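## Task

Two hangers hang on the rail. Remove the one closer to the table's centre and hold it up off the rail, gripped securely by a single closed gripper. It must finish upright, over the table and clear of the rail. The other hanger must still be on the rail and ungripped, and the rack must stay standing; if the rack leans more than a little, the scene fails immediately. A loose hold fails. At the end the held hanger must touch nothing else.

## Robot and tools

Robot: two six-joint arms, left_arm and right_arm, each with a parallel two-finger gripper. These names are labels only and do not match the left or right side of any picture. An object may occasionally get a brief push from outside, and nothing may be knocked off the table.

Frame: all printed hand poses share one scene frame with its origin on the table surface midway between the arms. +z is up, +x runs out over the table, and left_arm sits on the +y side. Each pose is end_effector_position in metres plus end_effector_quat_wxyz. The position is the point between the finger pads, just under 1 cm behind the tips; the fingers point along the gripper's +z and close along its y axis. Printed positions can be inaccurate, more so when the arm is stretched far out.

Tool execute_actions takes "actions", a list holding one item or nothing. An empty list just reports the current state. An item with "rows" (1 to 15 rows) and optional "steps" (1 to 15, default 15; each step lasts 1/30 s) is a motion; each row is used for one step and the final row repeats to fill the remaining steps. An item with only "steps" (up to 300) is a wait with no new command. Optional "pictures" (true/false) decides whether camera images come back; by default they do, from cam_high, cam_low, cam_left_wrist and cam_right_wrist, each 504x504.

Every row is a single list of 14 numbers covering both arms, even if one arm stays still: left_arm's six joint angles then its opening, followed by right_arm's six angles then its opening. Joint values are absolute target angles in radians (not offsets), in this order with these nominal ranges: waist -2.618 to 3.054, shoulder 0.000 to 3.142, elbow 0.000 to 3.142, wrist pitch -1.571 to 1.571, wrist yaw -1.571 to 1.571, wrist roll -2.094 to 2.094. Real ends may differ by up to 0.036 rad. A call is rejected, and nothing moves, if a target exceeds a range end by over 0.036 rad and is also beyond the joint's last reported angle. Targets past the actual end get clipped there, and the reply may then say "joint sent to its limit", possibly about an earlier motion; no such line does not prove there is more room. Opening is an absolute value from -1 (closed) to +1 (fully open, 0.087 m pad gap).

Motion limits: each step, a joint target is clamped to stay within a fixed distance of the measured angle (waist 0.202, shoulder 0.258, elbow 0.238, wrist pitch 0.573, wrist yaw and roll 0.522 rad), and if the targets would move the gripper over 70 mm from where it is, the whole arm's targets are pulled back proportionally. Long moves therefore take several calls. Friction can leave a joint up to about 0.031 rad short, and tiny commands may not move it. After a call the arms keep heading to the last row sent until they settle or a step is HELD; only a new action resumes travel.

Gripping: grip_measured reports finger opening on the command scale, each gripper with its own fixed error up to about 1 mm. Away from ±1 the fingers go to the commanded reading. To hold something, keep commanding about 0.02 below grip_measured for a firm grip; a smaller gap grips more gently. Pads push up to about 20 N each; closing fast can squeeze harder and even pop the fingers open.

Result lines: the two-part pose line for left_arm and right_arm; Joint positions and Joint velocities, one block per arm in joint order (rad, rad/s) then pad gap (m, m/s); grip_measured; joint torques in the same joint order without the gripper (raw drive output with offsets, scale and noise, nonzero even unloaded). "joint command not followed" means a clearance check altered or blocked some joint targets while the rest of the row ran. HELD marks steps where part or all of the row was withheld. MOTOR HOT appears at 75 °C from sustained load; at 90 °C that arm halts for 10 s, and at 100 °C it goes limp and drops; these appear as OVER-TEMPERATURE FAULT lines.

Tool zoom_image: "camera" (one of the four names) and "region" [x0, y0, x1, y1] in that camera's pixels, origin top-left, at most 504 by 504, returning a sharper crop of its latest image.

Tool finished_scene: "scene" (1 or 2) ends that scene permanently, grades it, and its reply gives the next task.

Avoid: tipping the rack (approach and lift hangers gently, sliding them off along the rail rather than yanking), dropping or letting the hanger slip, knocking anything off the table, the two arms colliding or pushing each other, and slamming or hard pushes. Move smoothly and keep the held hanger upright and clear of everything before ending.

Each tool is called after "Request:" in YAML: its name, and indented under it one key for each argument.

## Session

Request:
execute_actions:
  actions: []

Scene clock: 0.00 s of 4000.00 s.
left_arm: end_effector_position=(+0.3953, +0.3403, +0.3564) grip_measured=+0.993 end_effector_quat_wxyz=(+0.704, +0.017, +0.709, -0.025) | right_arm: end_effector_position=(+0.3485, -0.3653, +0.3695) grip_measured=+1.000 end_effector_quat_wxyz=(+0.709, +0.066, +0.699, -0.073)
Joint positions: left_arm=[-0.014  1.057  1.042  0.008 -0.001 -0.012  0.087] | right_arm=[ 0.017  1.035  1.064 -0.013  0.009 -0.008  0.087]
Joint velocities: left_arm=[ 0.007  0.002 -0.022  0.066  0.022 -0.022  0.001] | right_arm=[-0.007  0.002 -0.007 -0.022 -0.066  0.022  0.   ]
Joint torques (N m, as the arm reports them, + toward a larger angle): no reading

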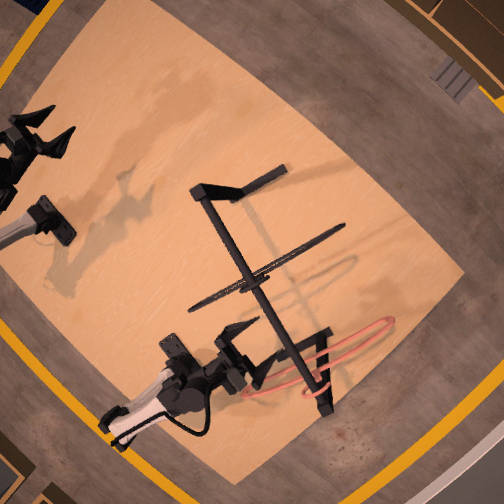

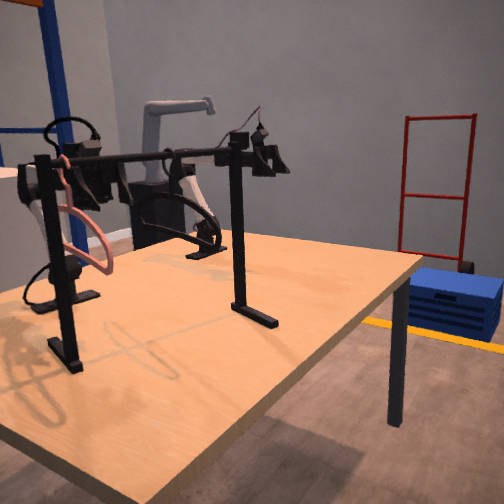

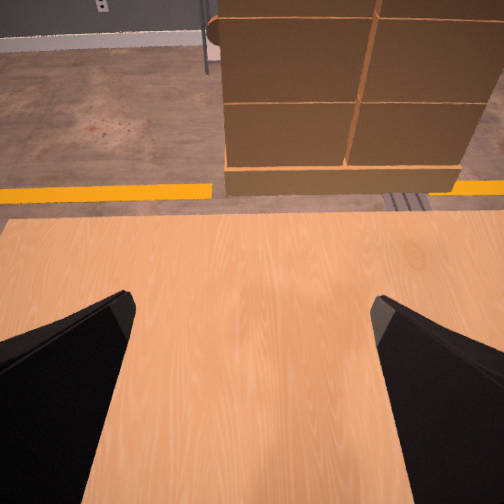

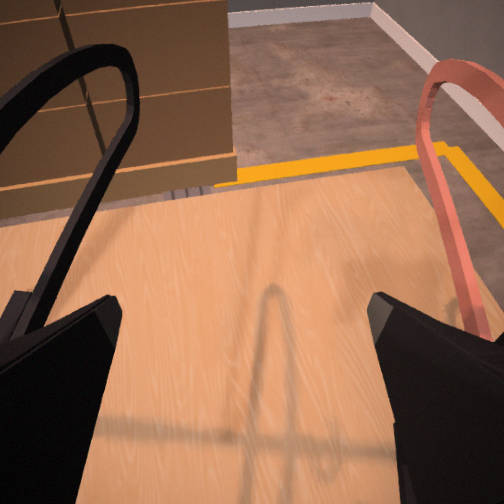

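Request:
zoom_image:
  camera: "cam_low"
  region: [20, 100, 300, 300]

Request:
zoom_image:
  camera: "cam_high"
  region: [150, 150, 420, 420]

Region (20, 100, 300, 300) of cam_low's 504x504 image, scaled by 1.800, with more detail than that image has; it fills the top 360 rows of this view, and the rest is white.

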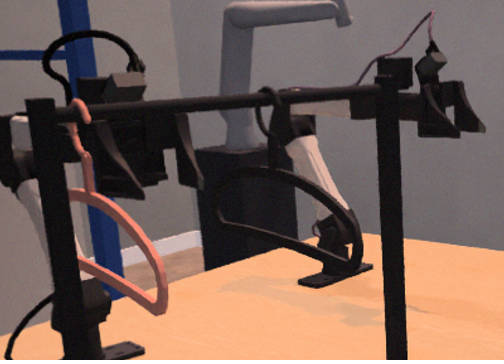

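Region (150, 150, 420, 420) of cam_high's 504x504 image, scaled by 1.867, with more detail than that image has.

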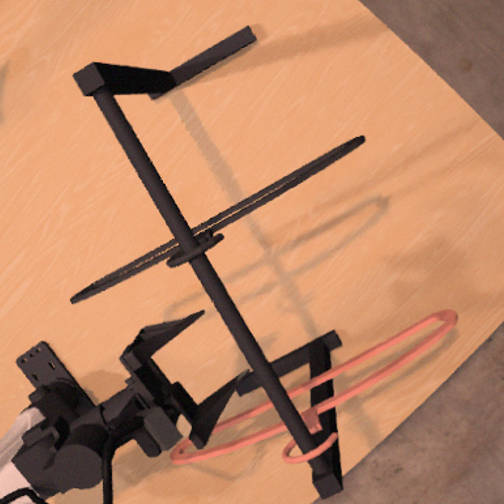

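Request:
execute_actions:
  actions:
    - {"rows": [[-0.014,1.057,1.042,0.008,-0.001,-0.012,1, 0.017,1.01,1.10,-0.08,0.009,-0.008,1],[-0.014,1.057,1.042,0.008,-0.001,-0.012,1, 0.017,0.985,1.14,-0.15,0.009,-0.008,1],[-0.014,1.057,1.042,0.008,-0.001,-0.012,1, 0.017,0.96,1.18,-0.22,0.009,-0.008,1],[-0.014,1.057,1.042,0.008,-0.001,-0.012,1, 0.017,0.935,1.21,-0.28,0.009,-0.008,1],[-0.014,1.057,1.042,0.008,-0.001,-0.012,1, 0.017,0.918,1.239,-0.32,0.009,-0.008,1]], "steps": 15}

Scene clock: 80.97 s of 4000.00 s.
left_arm: end_effector_position=(+0.3952, +0.3403, +0.3561) grip_measured=+0.993 end_effector_quat_wxyz=(+0.704, +0.017, +0.710, -0.025) | right_arm: end_effector_position=(+0.2920, -0.3546, +0.4287) grip_measured=+1.000 end_effector_quat_wxyz=(+0.721, +0.065, +0.686, -0.074)
Joint positions: left_arm=[-0.014  1.057  1.042  0.007 -0.001 -0.012  0.087] | right_arm=[ 0.017  0.908  1.239 -0.281  0.009 -0.008  0.087]
Joint velocities: left_arm=[-0.012 -0.032  0.002  0.066  0.037  0.066  0.   ] | right_arm=[-0.007  0.007 -0.007 -0.198 -0.007 -0.051  0.   ]
Joint torques (N m, as the arm reports them, + toward a larger angle): left_arm=[-0.41 -2.73  8.13  2.1   0.02 -0.05] | right_arm=[ 0.21 -0.12  6.48  1.75  0.   -0.03]
Steps of this call (steps 1 to 90: nothing new was sent; then 77.47 s passed at rest; steps 91 to 105: all 15 steps of this action). Readings (joint positions):
91: left_arm=[-0.014 1.057 1.042 0.007 -0.001 -0.012] | right_arm=[0.017 1.035 1.066 -0.021 0.009 -0.008]
92: left_arm=[-0.014 1.057 1.042 0.007 -0.001 -0.012] | right_arm=[0.017 1.033 1.076 -0.046 0.009 -0.008]
94: left_arm=[-0.014 1.057 1.042 0.007 -0.001 -0.012] | right_arm=[0.017 1.017 1.119 -0.128 0.009 -0.008]
98: left_arm=[-0.014 1.057 1.042 0.007 -0.001 -0.012] | right_arm=[0.017 0.941 1.214 -0.232 0.009 -0.008]
105: the state above

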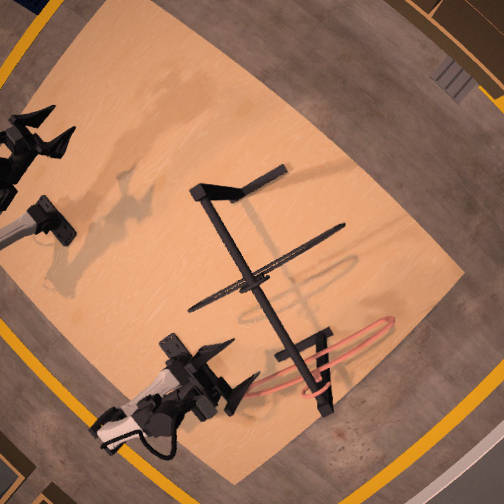

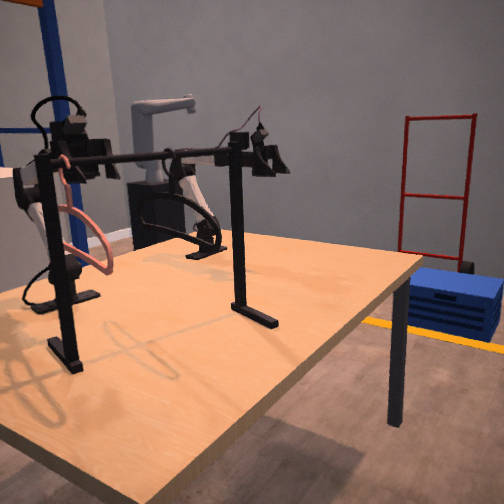

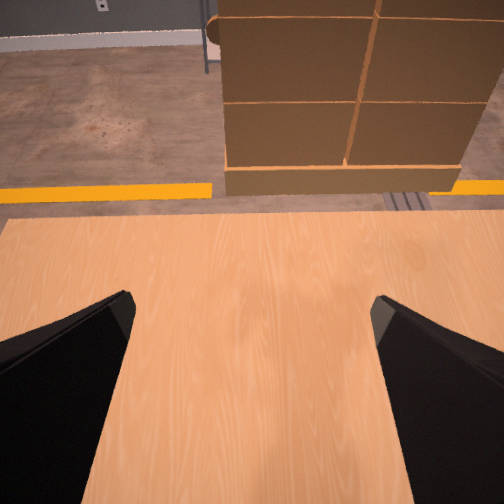

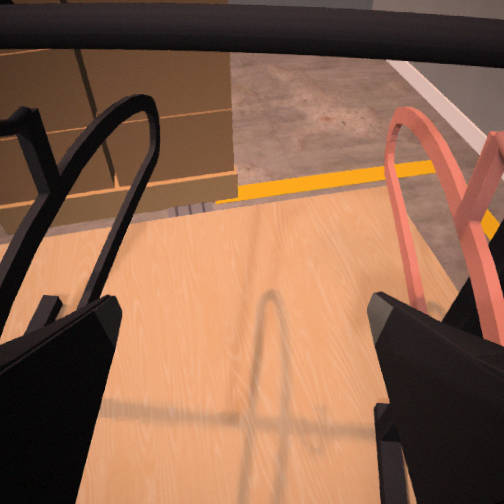

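Request:
execute_actions:
  actions:
    - {"rows": [[-0.014,1.057,1.042,0.008,-0.001,-0.012,1, 0.06,0.918,1.239,-0.33,-0.04,-0.008,1],[-0.014,1.057,1.042,0.008,-0.001,-0.012,1, 0.11,0.918,1.239,-0.33,-0.09,-0.008,1],[-0.014,1.057,1.042,0.008,-0.001,-0.012,1, 0.16,0.918,1.239,-0.33,-0.14,-0.008,1],[-0.014,1.057,1.042,0.008,-0.001,-0.012,1, 0.21,0.918,1.239,-0.33,-0.19,-0.008,1],[-0.014,1.057,1.042,0.008,-0.001,-0.012,1, 0.25,0.918,1.239,-0.33,-0.23,-0.008,1]], "steps": 15}

Scene clock: 85.93 s of 4000.00 s.
left_arm: end_effector_position=(+0.3952, +0.3403, +0.3561) grip_measured=+0.993 end_effector_quat_wxyz=(+0.704, +0.017, +0.710, -0.025) | right_arm: end_effector_position=(+0.2913, -0.2437, +0.4197) grip_measured=+1.000 end_effector_quat_wxyz=(+0.707, -0.092, +0.696, +0.086)
Joint positions: left_arm=[-0.014  1.057  1.042  0.007 -0.001 -0.012  0.087] | right_arm=[ 0.244  0.908  1.239 -0.316 -0.212 -0.008  0.087]
Joint velocities: left_arm=[ 0.012 -0.012  0.007 -0.007  0.007  0.022 -0.   ] | right_arm=[ 0.007 -0.002  0.007 -0.037 -0.007 -0.022  0.   ]
Joint torques (N m, as the arm reports them, + toward a larger angle): left_arm=[-0.41 -2.71  8.09  2.09  0.01 -0.05] | right_arm=[ 0.6  -0.12  6.5   1.7  -0.09 -0.03]
Steps of this call (steps 1 to 30: the robot went on to your last target; steps 31 to 100: nothing new was sent; then 1.13 s passed at rest; steps 101 to 115: all 15 steps of this action). Readings (joint positions):
101: left_arm=[-0.014 1.057 1.042 0.007 -0.001 -0.012] | right_arm=[0.022 0.908 1.239 -0.307 0.007 -0.008]
102: left_arm=[-0.014 1.057 1.042 0.007 -0.001 -0.012] | right_arm=[0.041 0.908 1.239 -0.309 -0.003 -0.008]
104: left_arm=[-0.014 1.057 1.042 0.007 -0.001 -0.012] | right_arm=[0.120 0.908 1.239 -0.312 -0.049 -0.008]
108: left_arm=[-0.014 1.057 1.042 0.007 -0.001 -0.012] | right_arm=[0.241 0.908 1.239 -0.315 -0.162 -0.008]
115: the state above

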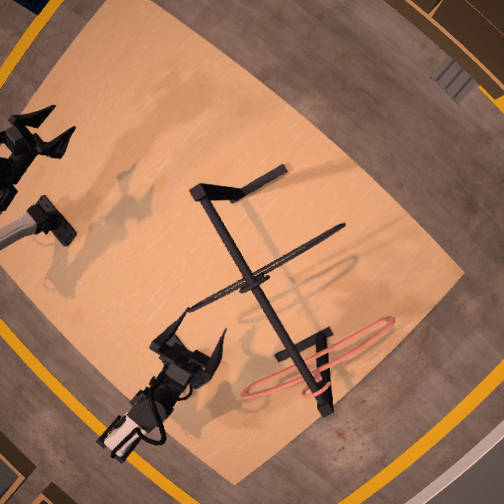

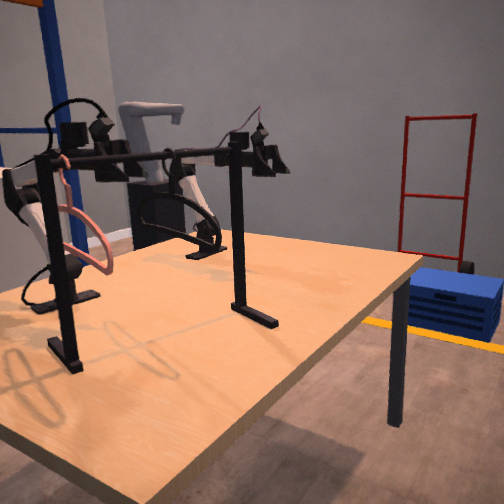

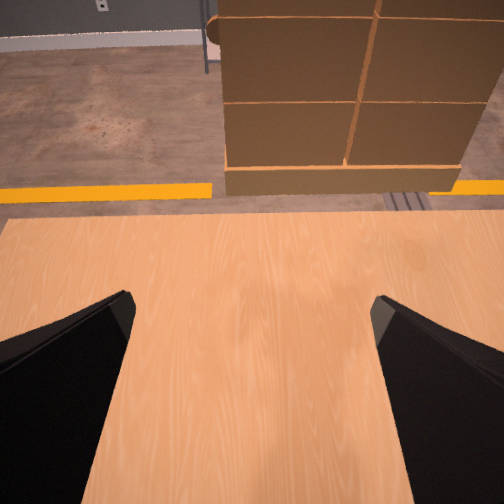

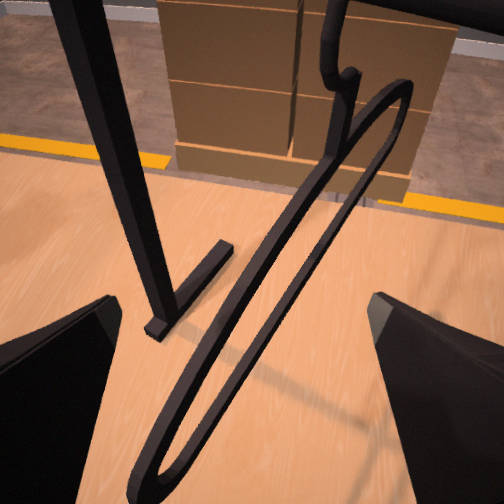

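Request:
execute_actions:
  actions:
    - {"rows": [[-0.014,1.057,1.042,0.008,-0.001,-0.012,1, 0.32,0.94,1.245,-0.31,-0.08,-0.008,1],[-0.014,1.057,1.042,0.008,-0.001,-0.012,1, 0.32,0.94,1.245,-0.31,-0.08,-0.008,1],[-0.014,1.057,1.042,0.008,-0.001,-0.012,1, 0.41,0.965,1.255,-0.29,0.09,-0.008,1],[-0.014,1.057,1.042,0.008,-0.001,-0.012,1, 0.41,0.965,1.255,-0.29,0.09,-0.008,1],[-0.014,1.057,1.042,0.008,-0.001,-0.012,1, 0.50,0.99,1.265,-0.27,0.27,-0.008,1],[-0.014,1.057,1.042,0.008,-0.001,-0.012,1, 0.50,0.99,1.265,-0.27,0.27,-0.008,1],[-0.014,1.057,1.042,0.008,-0.001,-0.012,1, 0.59,1.015,1.275,-0.25,0.45,-0.008,1],[-0.014,1.057,1.042,0.008,-0.001,-0.012,1, 0.59,1.015,1.275,-0.25,0.45,-0.008,1],[-0.014,1.057,1.042,0.008,-0.001,-0.012,1, 0.68,1.04,1.28,-0.24,0.63,-0.008,1],[-0.014,1.057,1.042,0.008,-0.001,-0.012,1, 0.68,1.04,1.28,-0.24,0.63,-0.008,1],[-0.014,1.057,1.042,0.008,-0.001,-0.012,1, 0.77,1.065,1.286,-0.22,0.82,-0.008,1]], "steps": 15}

Scene clock: 100.83 s of 4000.00 s.
left_arm: end_effector_position=(+0.3952, +0.3403, +0.3561) grip_measured=+0.993 end_effector_quat_wxyz=(+0.704, +0.017, +0.710, -0.025) | right_arm: end_effector_position=(+0.3127, -0.2075, +0.3983) grip_measured=+1.000 end_effector_quat_wxyz=(+0.690, +0.017, +0.722, -0.044)
Joint positions: left_arm=[-0.014  1.057  1.042  0.007 -0.001 -0.012  0.087] | right_arm=[ 0.763  1.058  1.26  -0.256  0.645 -0.007  0.087]
Joint velocities: left_arm=[-0.002  0.017  0.002  0.066 -0.022  0.066 -0.001] | right_arm=[0.076 0.037 0.012 0.095 1.136 0.007 0.   ]
Joint torques (N m, as the arm reports them, + toward a larger angle): left_arm=[-0.46 -2.72  8.08  2.09  0.01 -0.06] | right_arm=[ 0.31 -1.89  8.51  2.01  0.17 -0.02]
Steps of this call (steps 1 to 30: the robot went on to your last target; steps 31 to 100: nothing new was sent; then 11.07 s passed at rest; steps 101 to 115: all 15 steps of this action). Readings (joint positions):
101: left_arm=[-0.014 1.057 1.042 0.007 -0.001 -0.012] | right_arm=[0.257 0.909 1.239 -0.316 -0.199 -0.008]
102: left_arm=[-0.014 1.057 1.042 0.007 -0.001 -0.012] | right_arm=[0.279 0.911 1.239 -0.316 -0.176 -0.008]
104: left_arm=[-0.014 1.057 1.042 0.007 -0.001 -0.012] | right_arm=[0.353 0.924 1.239 -0.310 -0.086 -0.007]
108: left_arm=[-0.014 1.057 1.042 0.007 -0.001 -0.012] | right_arm=[0.532 0.981 1.248 -0.291 0.175 -0.007]
115: the state above

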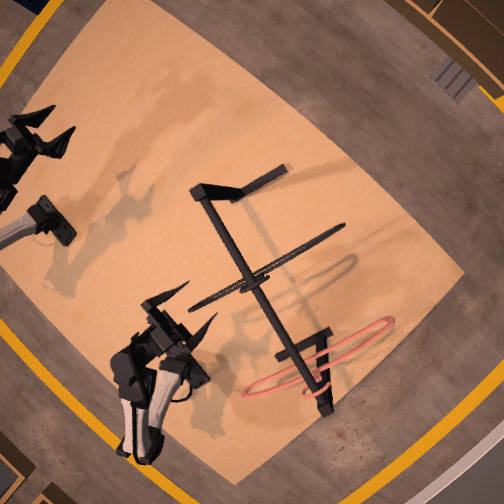

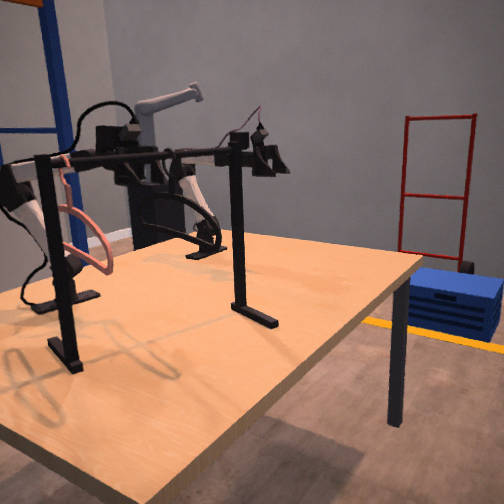

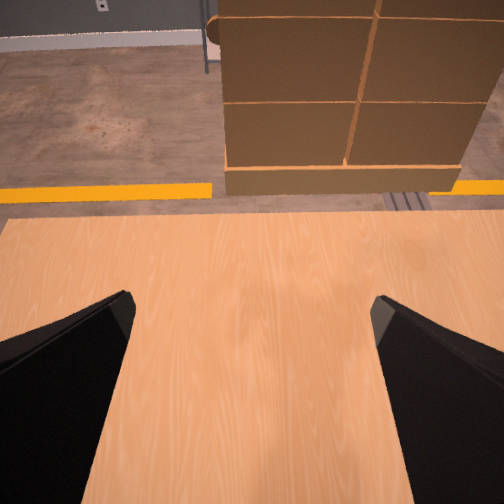

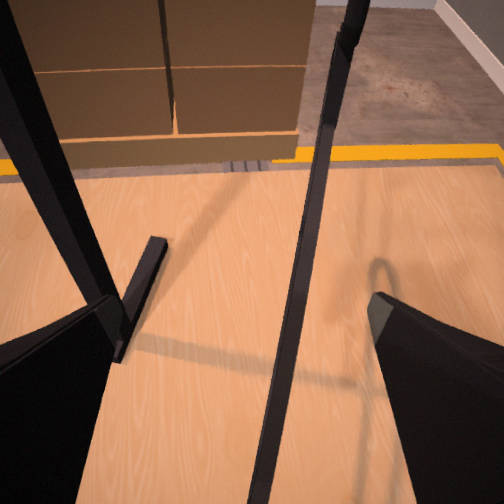

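Request:
execute_actions:
  actions: []

Scene clock: 103.80 s of 4000.00 s.
left_arm: end_effector_position=(+0.3952, +0.3403, +0.3561) grip_measured=+0.993 end_effector_quat_wxyz=(+0.704, +0.017, +0.710, -0.025) | right_arm: end_effector_position=(+0.3085, -0.2357, +0.4029) grip_measured=+1.000 end_effector_quat_wxyz=(+0.691, +0.079, +0.711, -0.100)
Joint positions: left_arm=[-0.014  1.057  1.042  0.007 -0.001 -0.012  0.087] | right_arm=[ 0.764  1.058  1.26  -0.237  0.813 -0.007  0.087]
Joint velocities: left_arm=[ 0.002  0.002  0.007 -0.066 -0.081  0.037  0.001] | right_arm=[ 0.002 -0.012  0.002  0.007  0.007  0.051  0.   ]
Joint torques (N m, as the arm reports them, + toward a larger angle): left_arm=[-0.41 -2.72  8.08  2.1   0.02 -0.05] | right_arm=[ 0.6  -1.64  8.46  1.82  0.11 -0.03]
Steps of this call (steps 1 to 30: the robot went on to your last target; steps 31 to 89: nothing new was sent). Readings (joint positions):
1: left_arm=[-0.014 1.057 1.042 0.007 -0.001 -0.012] | right_arm=[0.764 1.058 1.260 -0.254 0.678 -0.007]
2: left_arm=[-0.014 1.057 1.042 0.007 -0.001 -0.012] | right_arm=[0.764 1.058 1.260 -0.252 0.706 -0.007]
4: left_arm=[-0.014 1.057 1.042 0.007 -0.001 -0.012] | right_arm=[0.764 1.058 1.260 -0.245 0.746 -0.007]
8: left_arm=[-0.014 1.057 1.042 0.007 -0.001 -0.012] | right_arm=[0.764 1.058 1.260 -0.240 0.786 -0.007]
89: the state above
All arms were judged still, so your last target was given up. Only a new action makes them travel on or press farther. Fingers that are still opening or closing keep moving.

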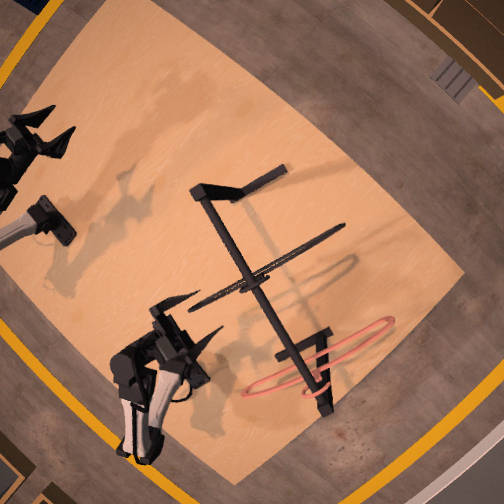

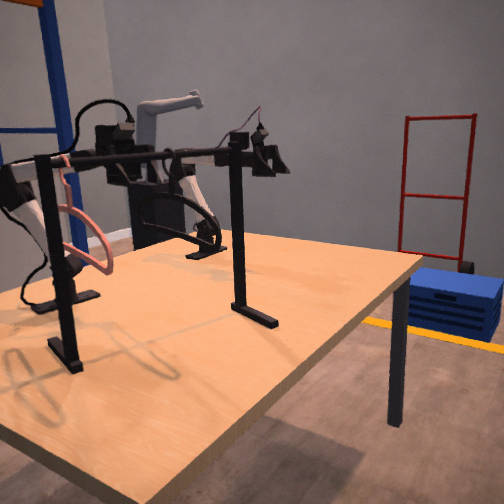

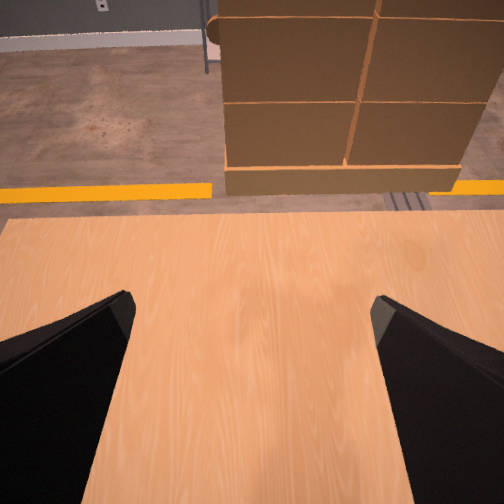

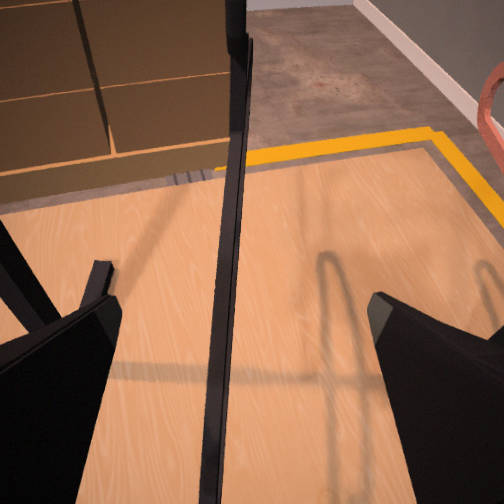

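Request:
zoom_image:
  camera: "cam_low"
  region: [80, 110, 250, 270]

Region (80, 110, 250, 270) of cam_low's 504x504 image, scaled by 2.965, with more detail than that image has; it fills the top 474 rows of this view, and the rest is white.

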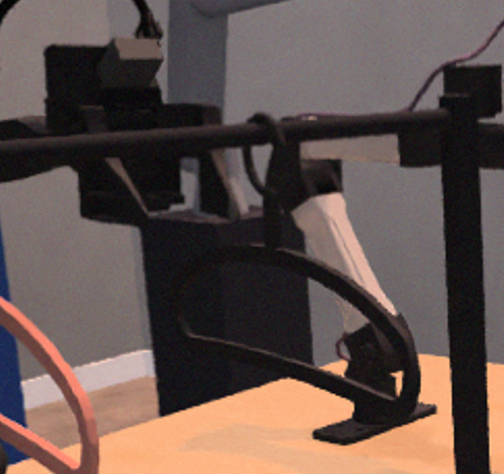

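Request:
zoom_image:
  camera: "cam_low"
  region: [30, 135, 120, 225]

Region (30, 135, 120, 225) of cam_low's 504x504 image, scaled by 5.600, with more detail than that image has.

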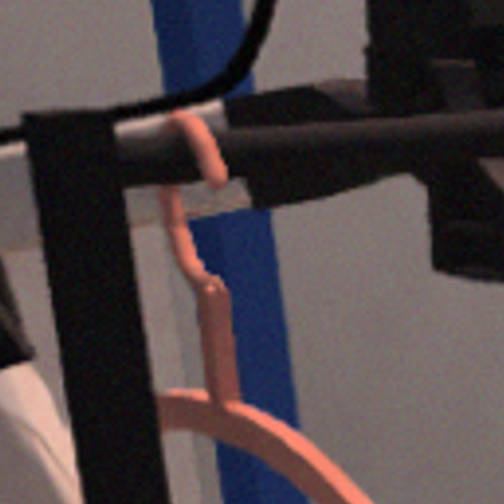

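Request:
execute_actions:
  actions:
    - {"rows": [[-0.014,1.057,1.042,0.008,-0.001,-0.012,1, 0.75,1.09,1.30,-0.25,0.80,0.01,1],[-0.014,1.057,1.042,0.008,-0.001,-0.012,1, 0.75,1.09,1.30,-0.25,0.80,0.01,1],[-0.014,1.057,1.042,0.008,-0.001,-0.012,1, 0.73,1.125,1.33,-0.265,0.77,0.03,1],[-0.014,1.057,1.042,0.008,-0.001,-0.012,1, 0.73,1.125,1.33,-0.265,0.77,0.03,1],[-0.014,1.057,1.042,0.008,-0.001,-0.012,1, 0.71,1.16,1.36,-0.28,0.75,0.05,1],[-0.014,1.057,1.042,0.008,-0.001,-0.012,1, 0.71,1.16,1.36,-0.28,0.75,0.05,1],[-0.014,1.057,1.042,0.008,-0.001,-0.012,1, 0.69,1.195,1.39,-0.295,0.72,0.07,1],[-0.014,1.057,1.042,0.008,-0.001,-0.012,1, 0.69,1.195,1.39,-0.295,0.72,0.07,1],[-0.014,1.057,1.042,0.008,-0.001,-0.012,1, 0.665,1.23,1.42,-0.31,0.70,0.09,1],[-0.014,1.057,1.042,0.008,-0.001,-0.012,1, 0.665,1.23,1.42,-0.31,0.70,0.09,1],[-0.014,1.057,1.042,0.008,-0.001,-0.012,1, 0.645,1.262,1.445,-0.325,0.68,0.11,1]], "steps": 15}

Request:
execute_actions:
  actions:
    - {"steps": 20}

Scene clock: 148.27 s of 4000.00 s.
left_arm: end_effector_position=(+0.3952, +0.3403, +0.3561) grip_measured=+0.993 end_effector_quat_wxyz=(+0.704, +0.017, +0.710, -0.025) | right_arm: end_effector_position=(+0.3600, -0.2320, +0.3960) grip_measured=+1.000 end_effector_quat_wxyz=(+0.666, +0.098, +0.734, -0.087)
Joint positions: left_arm=[-0.014  1.057  1.042  0.007 -0.001 -0.012  0.087] | right_arm=[ 0.652  1.252  1.419 -0.297  0.706  0.087  0.087]
Joint velocities: left_arm=[-0.007  0.007 -0.012  0.022 -0.037 -0.081  0.   ] | right_arm=[-0.017  0.105 -0.002 -0.183 -0.168  0.095  0.   ]
Joint torques (N m, as the arm reports them, + toward a larger angle): left_arm=[-0.4  -2.74  8.1   2.1   0.02 -0.05] | right_arm=[-0.11 -3.63  8.49  1.72  0.    0.02]
Steps of this call (steps 1 to 90: nothing new was sent; then 40.97 s passed at rest; steps 91 to 105: all 15 steps of this action). Readings (joint positions):
91: left_arm=[-0.014 1.057 1.042 0.007 -0.001 -0.012] | right_arm=[0.763 1.060 1.262 -0.239 0.812 -0.005]
92: left_arm=[-0.014 1.057 1.042 0.007 -0.001 -0.012] | right_arm=[0.762 1.064 1.268 -0.240 0.811 -0.003]
94: left_arm=[-0.014 1.057 1.042 0.007 -0.001 -0.012] | right_arm=[0.749 1.084 1.294 -0.245 0.800 0.006]
98: left_arm=[-0.014 1.057 1.042 0.007 -0.001 -0.012] | right_arm=[0.710 1.150 1.356 -0.257 0.766 0.035]
105: the state above

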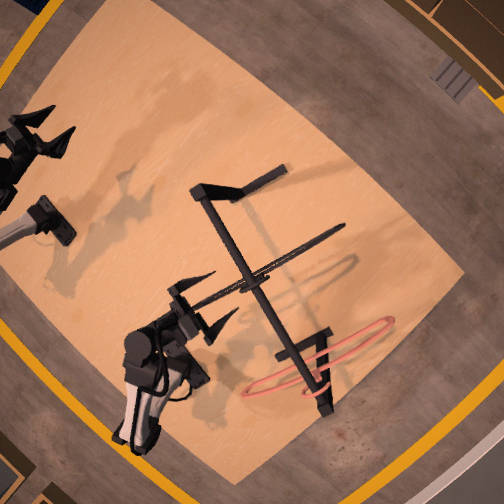

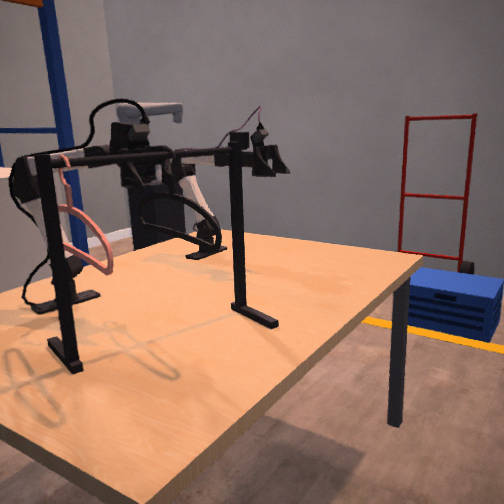

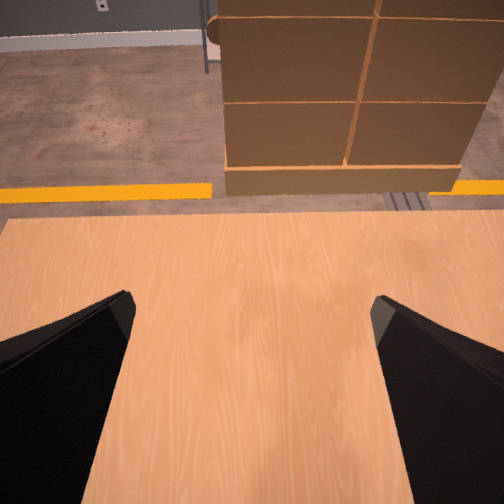

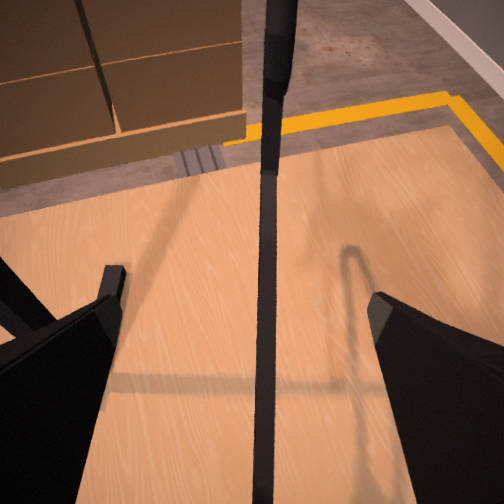

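Scene clock: 148.93 s of 4000.00 s.
left_arm: end_effector_position=(+0.3952, +0.3403, +0.3561) grip_measured=+0.993 end_effector_quat_wxyz=(+0.704, +0.017, +0.710, -0.025) | right_arm: end_effector_position=(+0.3607, -0.2281, +0.3918) grip_measured=+1.000 end_effector_quat_wxyz=(+0.662, +0.095, +0.740, -0.077)
Joint positions: left_arm=[-0.014  1.057  1.042  0.007 -0.001 -0.012  0.087] | right_arm=[ 0.652  1.255  1.419 -0.311  0.687  0.105  0.087]
Joint velocities: left_arm=[ 0.007  0.012 -0.012 -0.066  0.007  0.007  0.   ] | right_arm=[-0.002 -0.002  0.002 -0.007  0.007  0.022  0.   ]
Joint torques (N m, as the arm reports them, + toward a larger angle): left_arm=[-0.43 -2.71  8.11  2.1   0.02 -0.05] | right_arm=[-0.3  -3.38  8.51  1.59  0.02  0.02]
Steps of this call (steps 1 to 20: the robot went on to your last target). Readings (joint positions):
1: left_arm=[-0.014 1.057 1.042 0.007 -0.001 -0.012] | right_arm=[0.652 1.254 1.419 -0.303 0.701 0.091]
2: left_arm=[-0.014 1.057 1.042 0.007 -0.001 -0.012] | right_arm=[0.652 1.255 1.419 -0.306 0.698 0.093]
4: left_arm=[-0.014 1.057 1.042 0.007 -0.001 -0.012] | right_arm=[0.652 1.255 1.419 -0.308 0.694 0.098]
8: left_arm=[-0.014 1.057 1.042 0.007 -0.001 -0.012] | right_arm=[0.652 1.255 1.419 -0.310 0.690 0.102]
20: the state above

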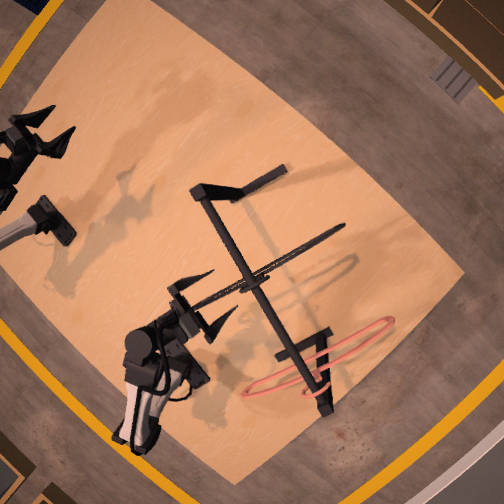

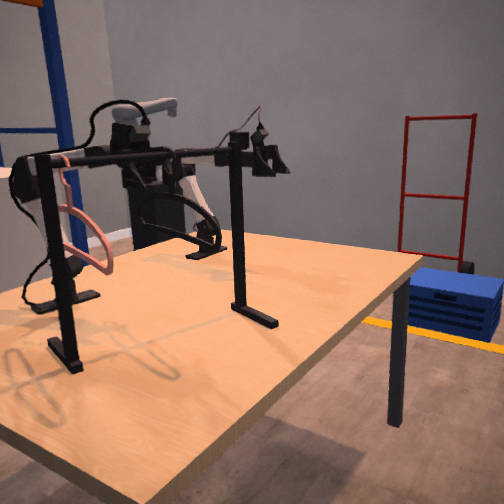

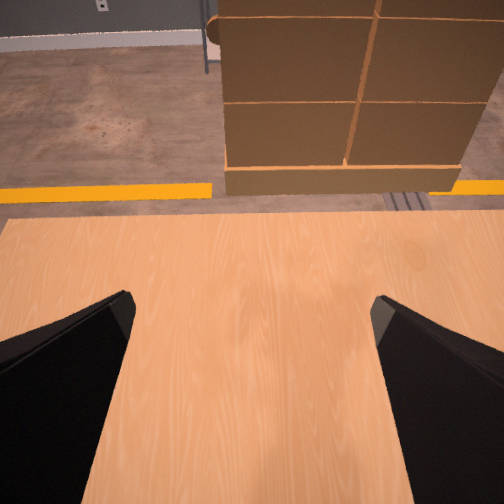

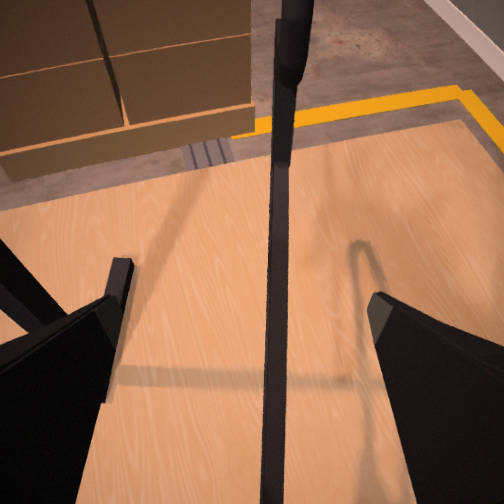

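Request:
zoom_image:
  camera: "cam_low"
  region: [90, 110, 240, 260]

Request:
zoom_image:
  camera: "cam_high"
  region: [140, 230, 290, 380]

Region (90, 110, 240, 260) of cam_low's 504x504 image, scaled by 3.360, with more detail than that image has.

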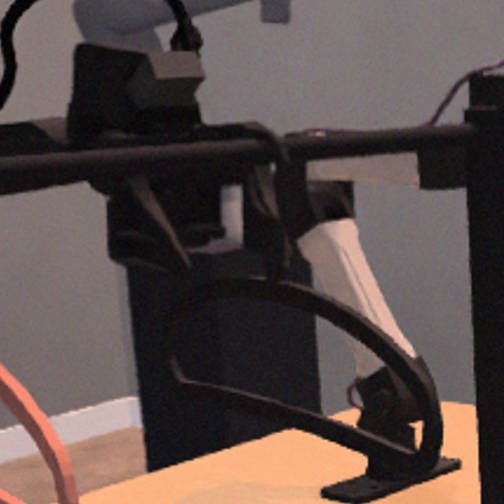

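Region (140, 230, 290, 380) of cam_high's 504x504 image, scaled by 3.360, with more detail than that image has.

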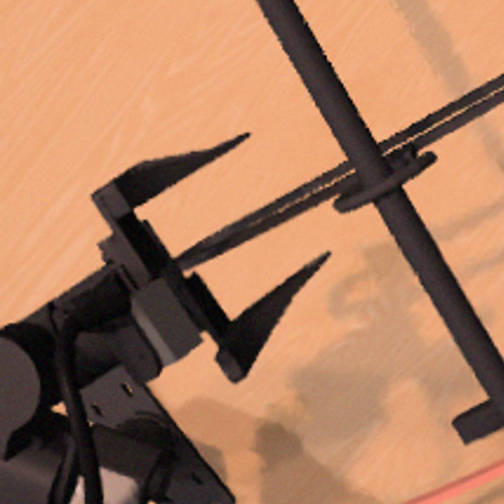

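Request:
execute_actions:
  actions:
    - {"rows": [[-0.014,1.057,1.042,0.008,-0.001,-0.012,1, 0.645,1.262,1.39,-0.325,0.68,0.11,1],[-0.014,1.057,1.042,0.008,-0.001,-0.012,1, 0.645,1.262,1.38,-0.325,0.68,0.11,1],[-0.014,1.057,1.042,0.008,-0.001,-0.012,1, 0.645,1.262,1.37,-0.325,0.68,0.11,1]], "steps": 15}

Scene clock: 162.73 s of 4000.00 s.
left_arm: end_effector_position=(+0.3952, +0.3403, +0.3561) grip_measured=+0.993 end_effector_quat_wxyz=(+0.704, +0.017, +0.710, -0.025) | right_arm: end_effector_position=(+0.3609, -0.2278, +0.3763) grip_measured=+1.000 end_effector_quat_wxyz=(+0.649, +0.088, +0.751, -0.085)
Joint positions: left_arm=[-0.014  1.057  1.042  0.007 -0.001 -0.012  0.087] | right_arm=[ 0.652  1.255  1.387 -0.318  0.686  0.105  0.087]
Joint velocities: left_arm=[-0.017 -0.002  0.002 -0.037  0.007 -0.037  0.   ] | right_arm=[-0.007 -0.007  0.002  0.007 -0.095 -0.037  0.   ]
Joint torques (N m, as the arm reports them, + toward a larger angle): left_arm=[-0.41 -2.74  8.1   2.1   0.01 -0.06] | right_arm=[-0.32 -3.52  5.74  1.65  0.02  0.03]
Steps of this call (steps 1 to 15: the robot went on to your last target; steps 16 to 90: nothing new was sent; then 10.30 s passed at rest; steps 91 to 105: all 15 steps of this action). Readings (joint positions):
91: left_arm=[-0.014 1.057 1.042 0.007 -0.001 -0.012] | right_arm=[0.652 1.255 1.419 -0.311 0.686 0.105]
92: left_arm=[-0.014 1.057 1.042 0.007 -0.001 -0.012] | right_arm=[0.652 1.255 1.417 -0.311 0.686 0.105]
94: left_arm=[-0.014 1.057 1.042 0.007 -0.001 -0.012] | right_arm=[0.652 1.255 1.406 -0.311 0.686 0.105]
98: left_arm=[-0.014 1.057 1.042 0.007 -0.001 -0.012] | right_arm=[0.652 1.255 1.387 -0.317 0.686 0.105]
105: the state above

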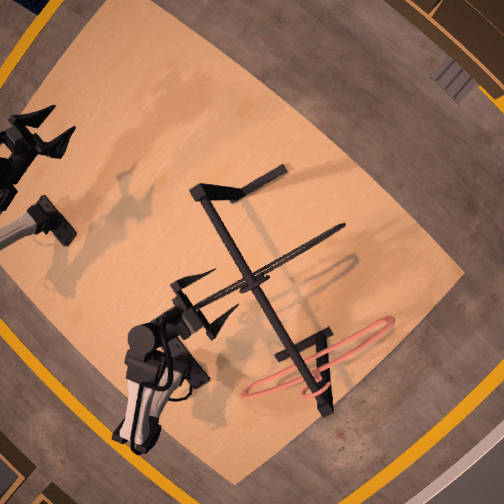

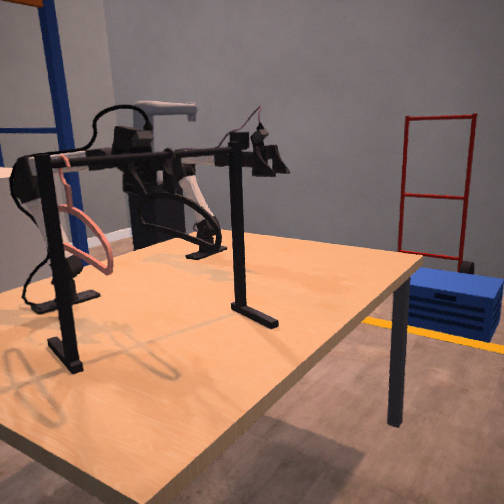

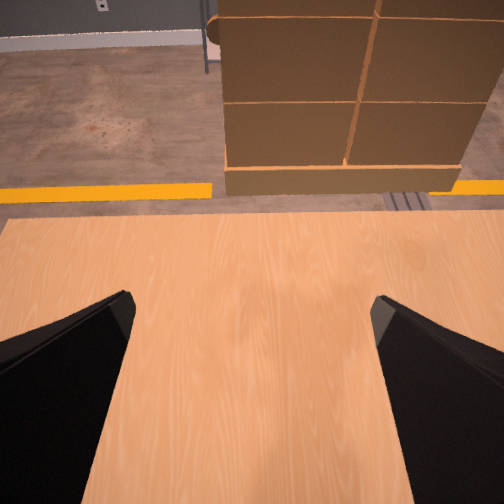

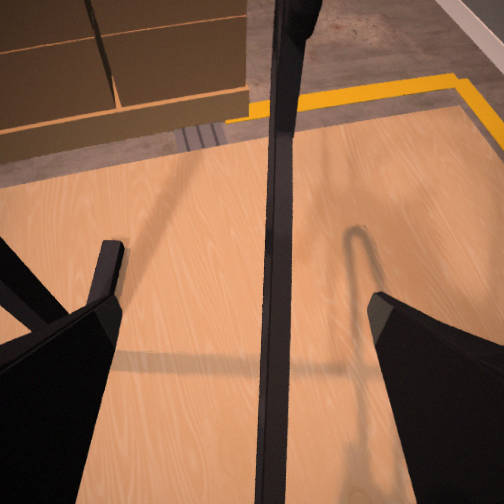

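Request:
zoom_image:
  camera: "cam_low"
  region: [100, 130, 220, 250]

Region (100, 130, 220, 250) of cam_low's 504x504 image, scaled by 4.200, with more detail than that image has.

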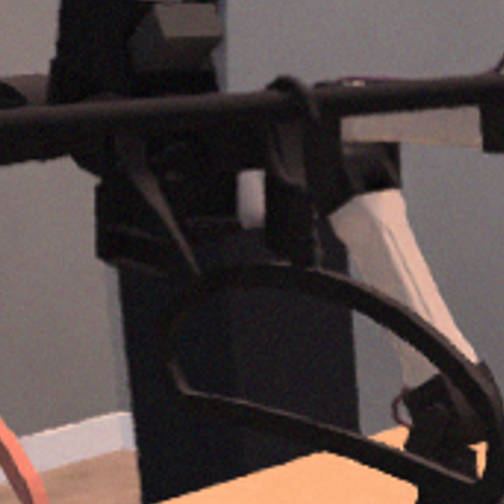

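Request:
execute_actions:
  actions:
    - {"rows": [[-0.014,1.057,1.042,0.008,-0.001,-0.012,1, 0.645,1.262,1.352,-0.325,0.68,0.11,0.6],[-0.014,1.057,1.042,0.008,-0.001,-0.012,1, 0.645,1.262,1.352,-0.325,0.68,0.11,0.4],[-0.014,1.057,1.042,0.008,-0.001,-0.012,1, 0.645,1.262,1.352,-0.325,0.68,0.11,0.2],[-0.014,1.057,1.042,0.008,-0.001,-0.012,1, 0.645,1.262,1.352,-0.325,0.68,0.11,0.0],[-0.014,1.057,1.042,0.008,-0.001,-0.012,1, 0.645,1.262,1.352,-0.325,0.68,0.11,-0.2],[-0.014,1.057,1.042,0.008,-0.001,-0.012,1, 0.645,1.262,1.352,-0.325,0.68,0.11,-0.4]], "steps": 15}

Scene clock: 171.13 s of 4000.00 s.
left_arm: end_effector_position=(+0.3952, +0.3403, +0.3561) grip_measured=+0.993 end_effector_quat_wxyz=(+0.704, +0.017, +0.710, -0.025) | right_arm: end_effector_position=(+0.3611, -0.2276, +0.3693) grip_measured=-0.400 end_effector_quat_wxyz=(+0.644, +0.085, +0.755, -0.088)
Joint positions: left_arm=[-0.014  1.057  1.042  0.007 -0.001 -0.012  0.087] | right_arm=[ 0.652  1.255  1.371 -0.318  0.685  0.106  0.026]
Joint velocities: left_arm=[ 0.007 -0.002 -0.017 -0.007  0.022  0.022  0.   ] | right_arm=[ 0.002  0.002  0.007  0.037 -0.037 -0.007 -0.   ]
Joint torques (N m, as the arm reports them, + toward a larger angle): left_arm=[-0.42 -2.7   8.09  2.09  0.02 -0.05] | right_arm=[-0.32 -3.39  5.66  1.64  0.05  0.02]
Steps of this call (steps 1 to 15: the robot went on to your last target; steps 16 to 90: nothing new was sent; then 4.90 s passed at rest; steps 91 to 105: all 15 steps of this action). Readings (joint positions):
91: left_arm=[-0.014 1.057 1.042 0.007 -0.001 -0.012] | right_arm=[0.652 1.255 1.385 -0.318 0.686 0.105]
92: left_arm=[-0.014 1.057 1.042 0.007 -0.001 -0.012] | right_arm=[0.652 1.255 1.383 -0.318 0.686 0.105]
94: left_arm=[-0.014 1.057 1.042 0.007 -0.001 -0.012] | right_arm=[0.652 1.255 1.376 -0.318 0.686 0.105]
98: left_arm=[-0.014 1.057 1.042 0.007 -0.001 -0.012] | right_arm=[0.652 1.255 1.371 -0.318 0.686 0.105]
105: the state above

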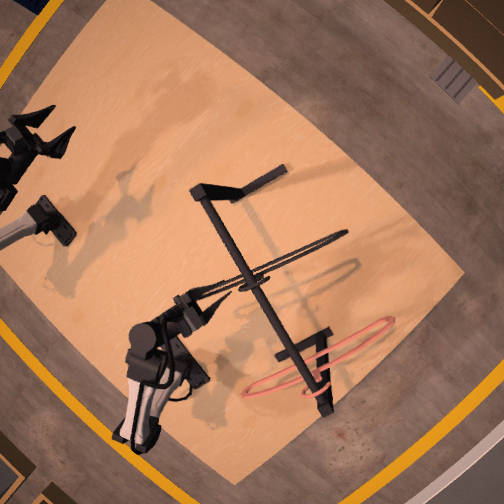

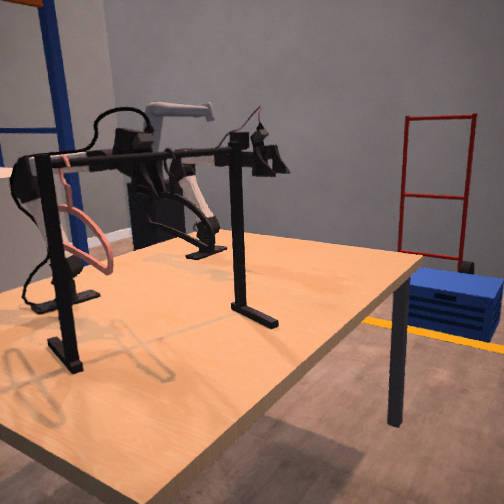

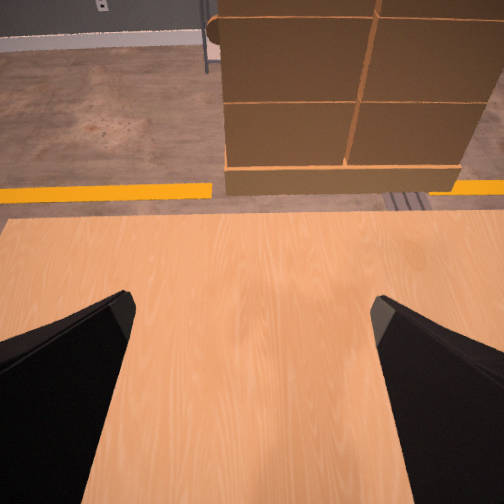

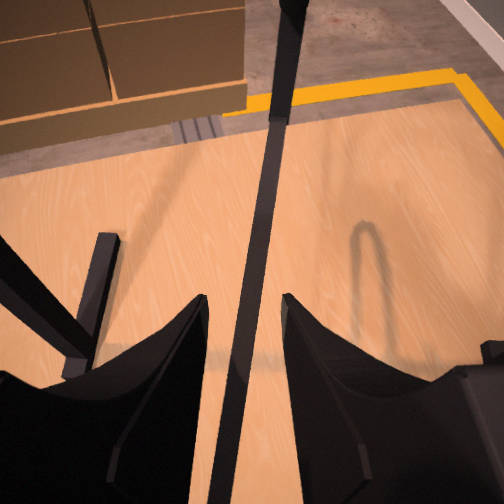

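Request:
execute_actions:
  actions: []

Scene clock: 173.57 s of 4000.00 s.
left_arm: end_effector_position=(+0.3952, +0.3403, +0.3561) grip_measured=+0.993 end_effector_quat_wxyz=(+0.704, +0.017, +0.710, -0.025) | right_arm: end_effector_position=(+0.3611, -0.2276, +0.3693) grip_measured=-0.400 end_effector_quat_wxyz=(+0.644, +0.085, +0.755, -0.088)
Joint positions: left_arm=[-0.014  1.057  1.042  0.007 -0.001 -0.012  0.087] | right_arm=[ 0.652  1.255  1.371 -0.318  0.685  0.106  0.026]
Joint velocities: left_arm=[ 0.007 -0.012 -0.017 -0.037 -0.022  0.051  0.   ] | right_arm=[-0.007 -0.017  0.012 -0.095  0.007 -0.022  0.001]
Joint torques (N m, as the arm reports them, + toward a larger angle): left_arm=[-0.42 -2.72  8.09  2.09  0.02 -0.06] | right_arm=[-0.31 -3.5   5.67  1.66  0.04  0.02]
Steps of this call (steps 1 to 15: the robot went on to your last target; steps 16 to 73: nothing new was sent). Readings (joint positions):
1: left_arm=[-0.014 1.057 1.042 0.007 -0.001 -0.012] | right_arm=[0.652 1.255 1.371 -0.318 0.685 0.106]
2: left_arm=[-0.014 1.057 1.042 0.007 -0.001 -0.012] | right_arm=[0.652 1.255 1.371 -0.318 0.685 0.106]
4: left_arm=[-0.014 1.057 1.042 0.007 -0.001 -0.012] | right_arm=[0.652 1.255 1.371 -0.318 0.686 0.106]
8: left_arm=[-0.014 1.057 1.042 0.007 -0.001 -0.012] | right_arm=[0.652 1.255 1.371 -0.318 0.686 0.106]
73: the state above
All arms were judged still, so your last target was given up. Only a new action makes them travel on or press farther. Fingers that are still opening or closing keep moving.

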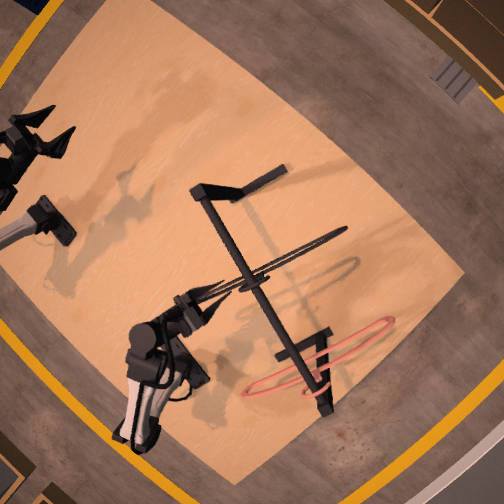

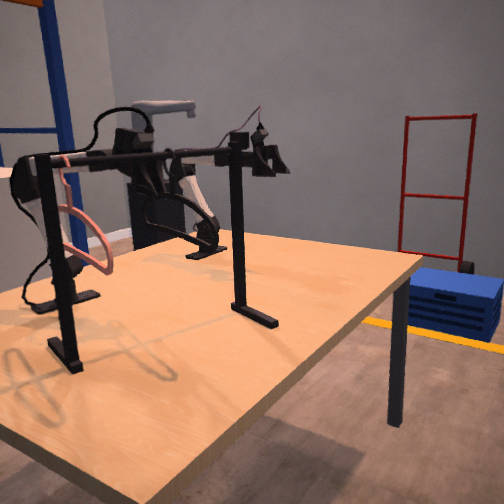

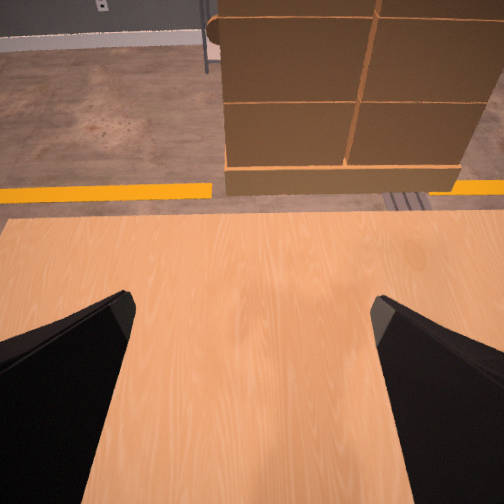

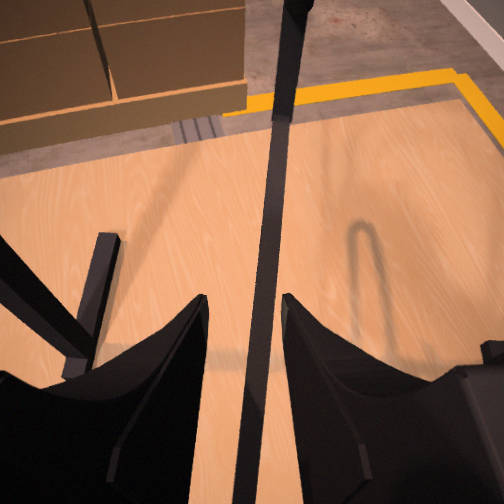

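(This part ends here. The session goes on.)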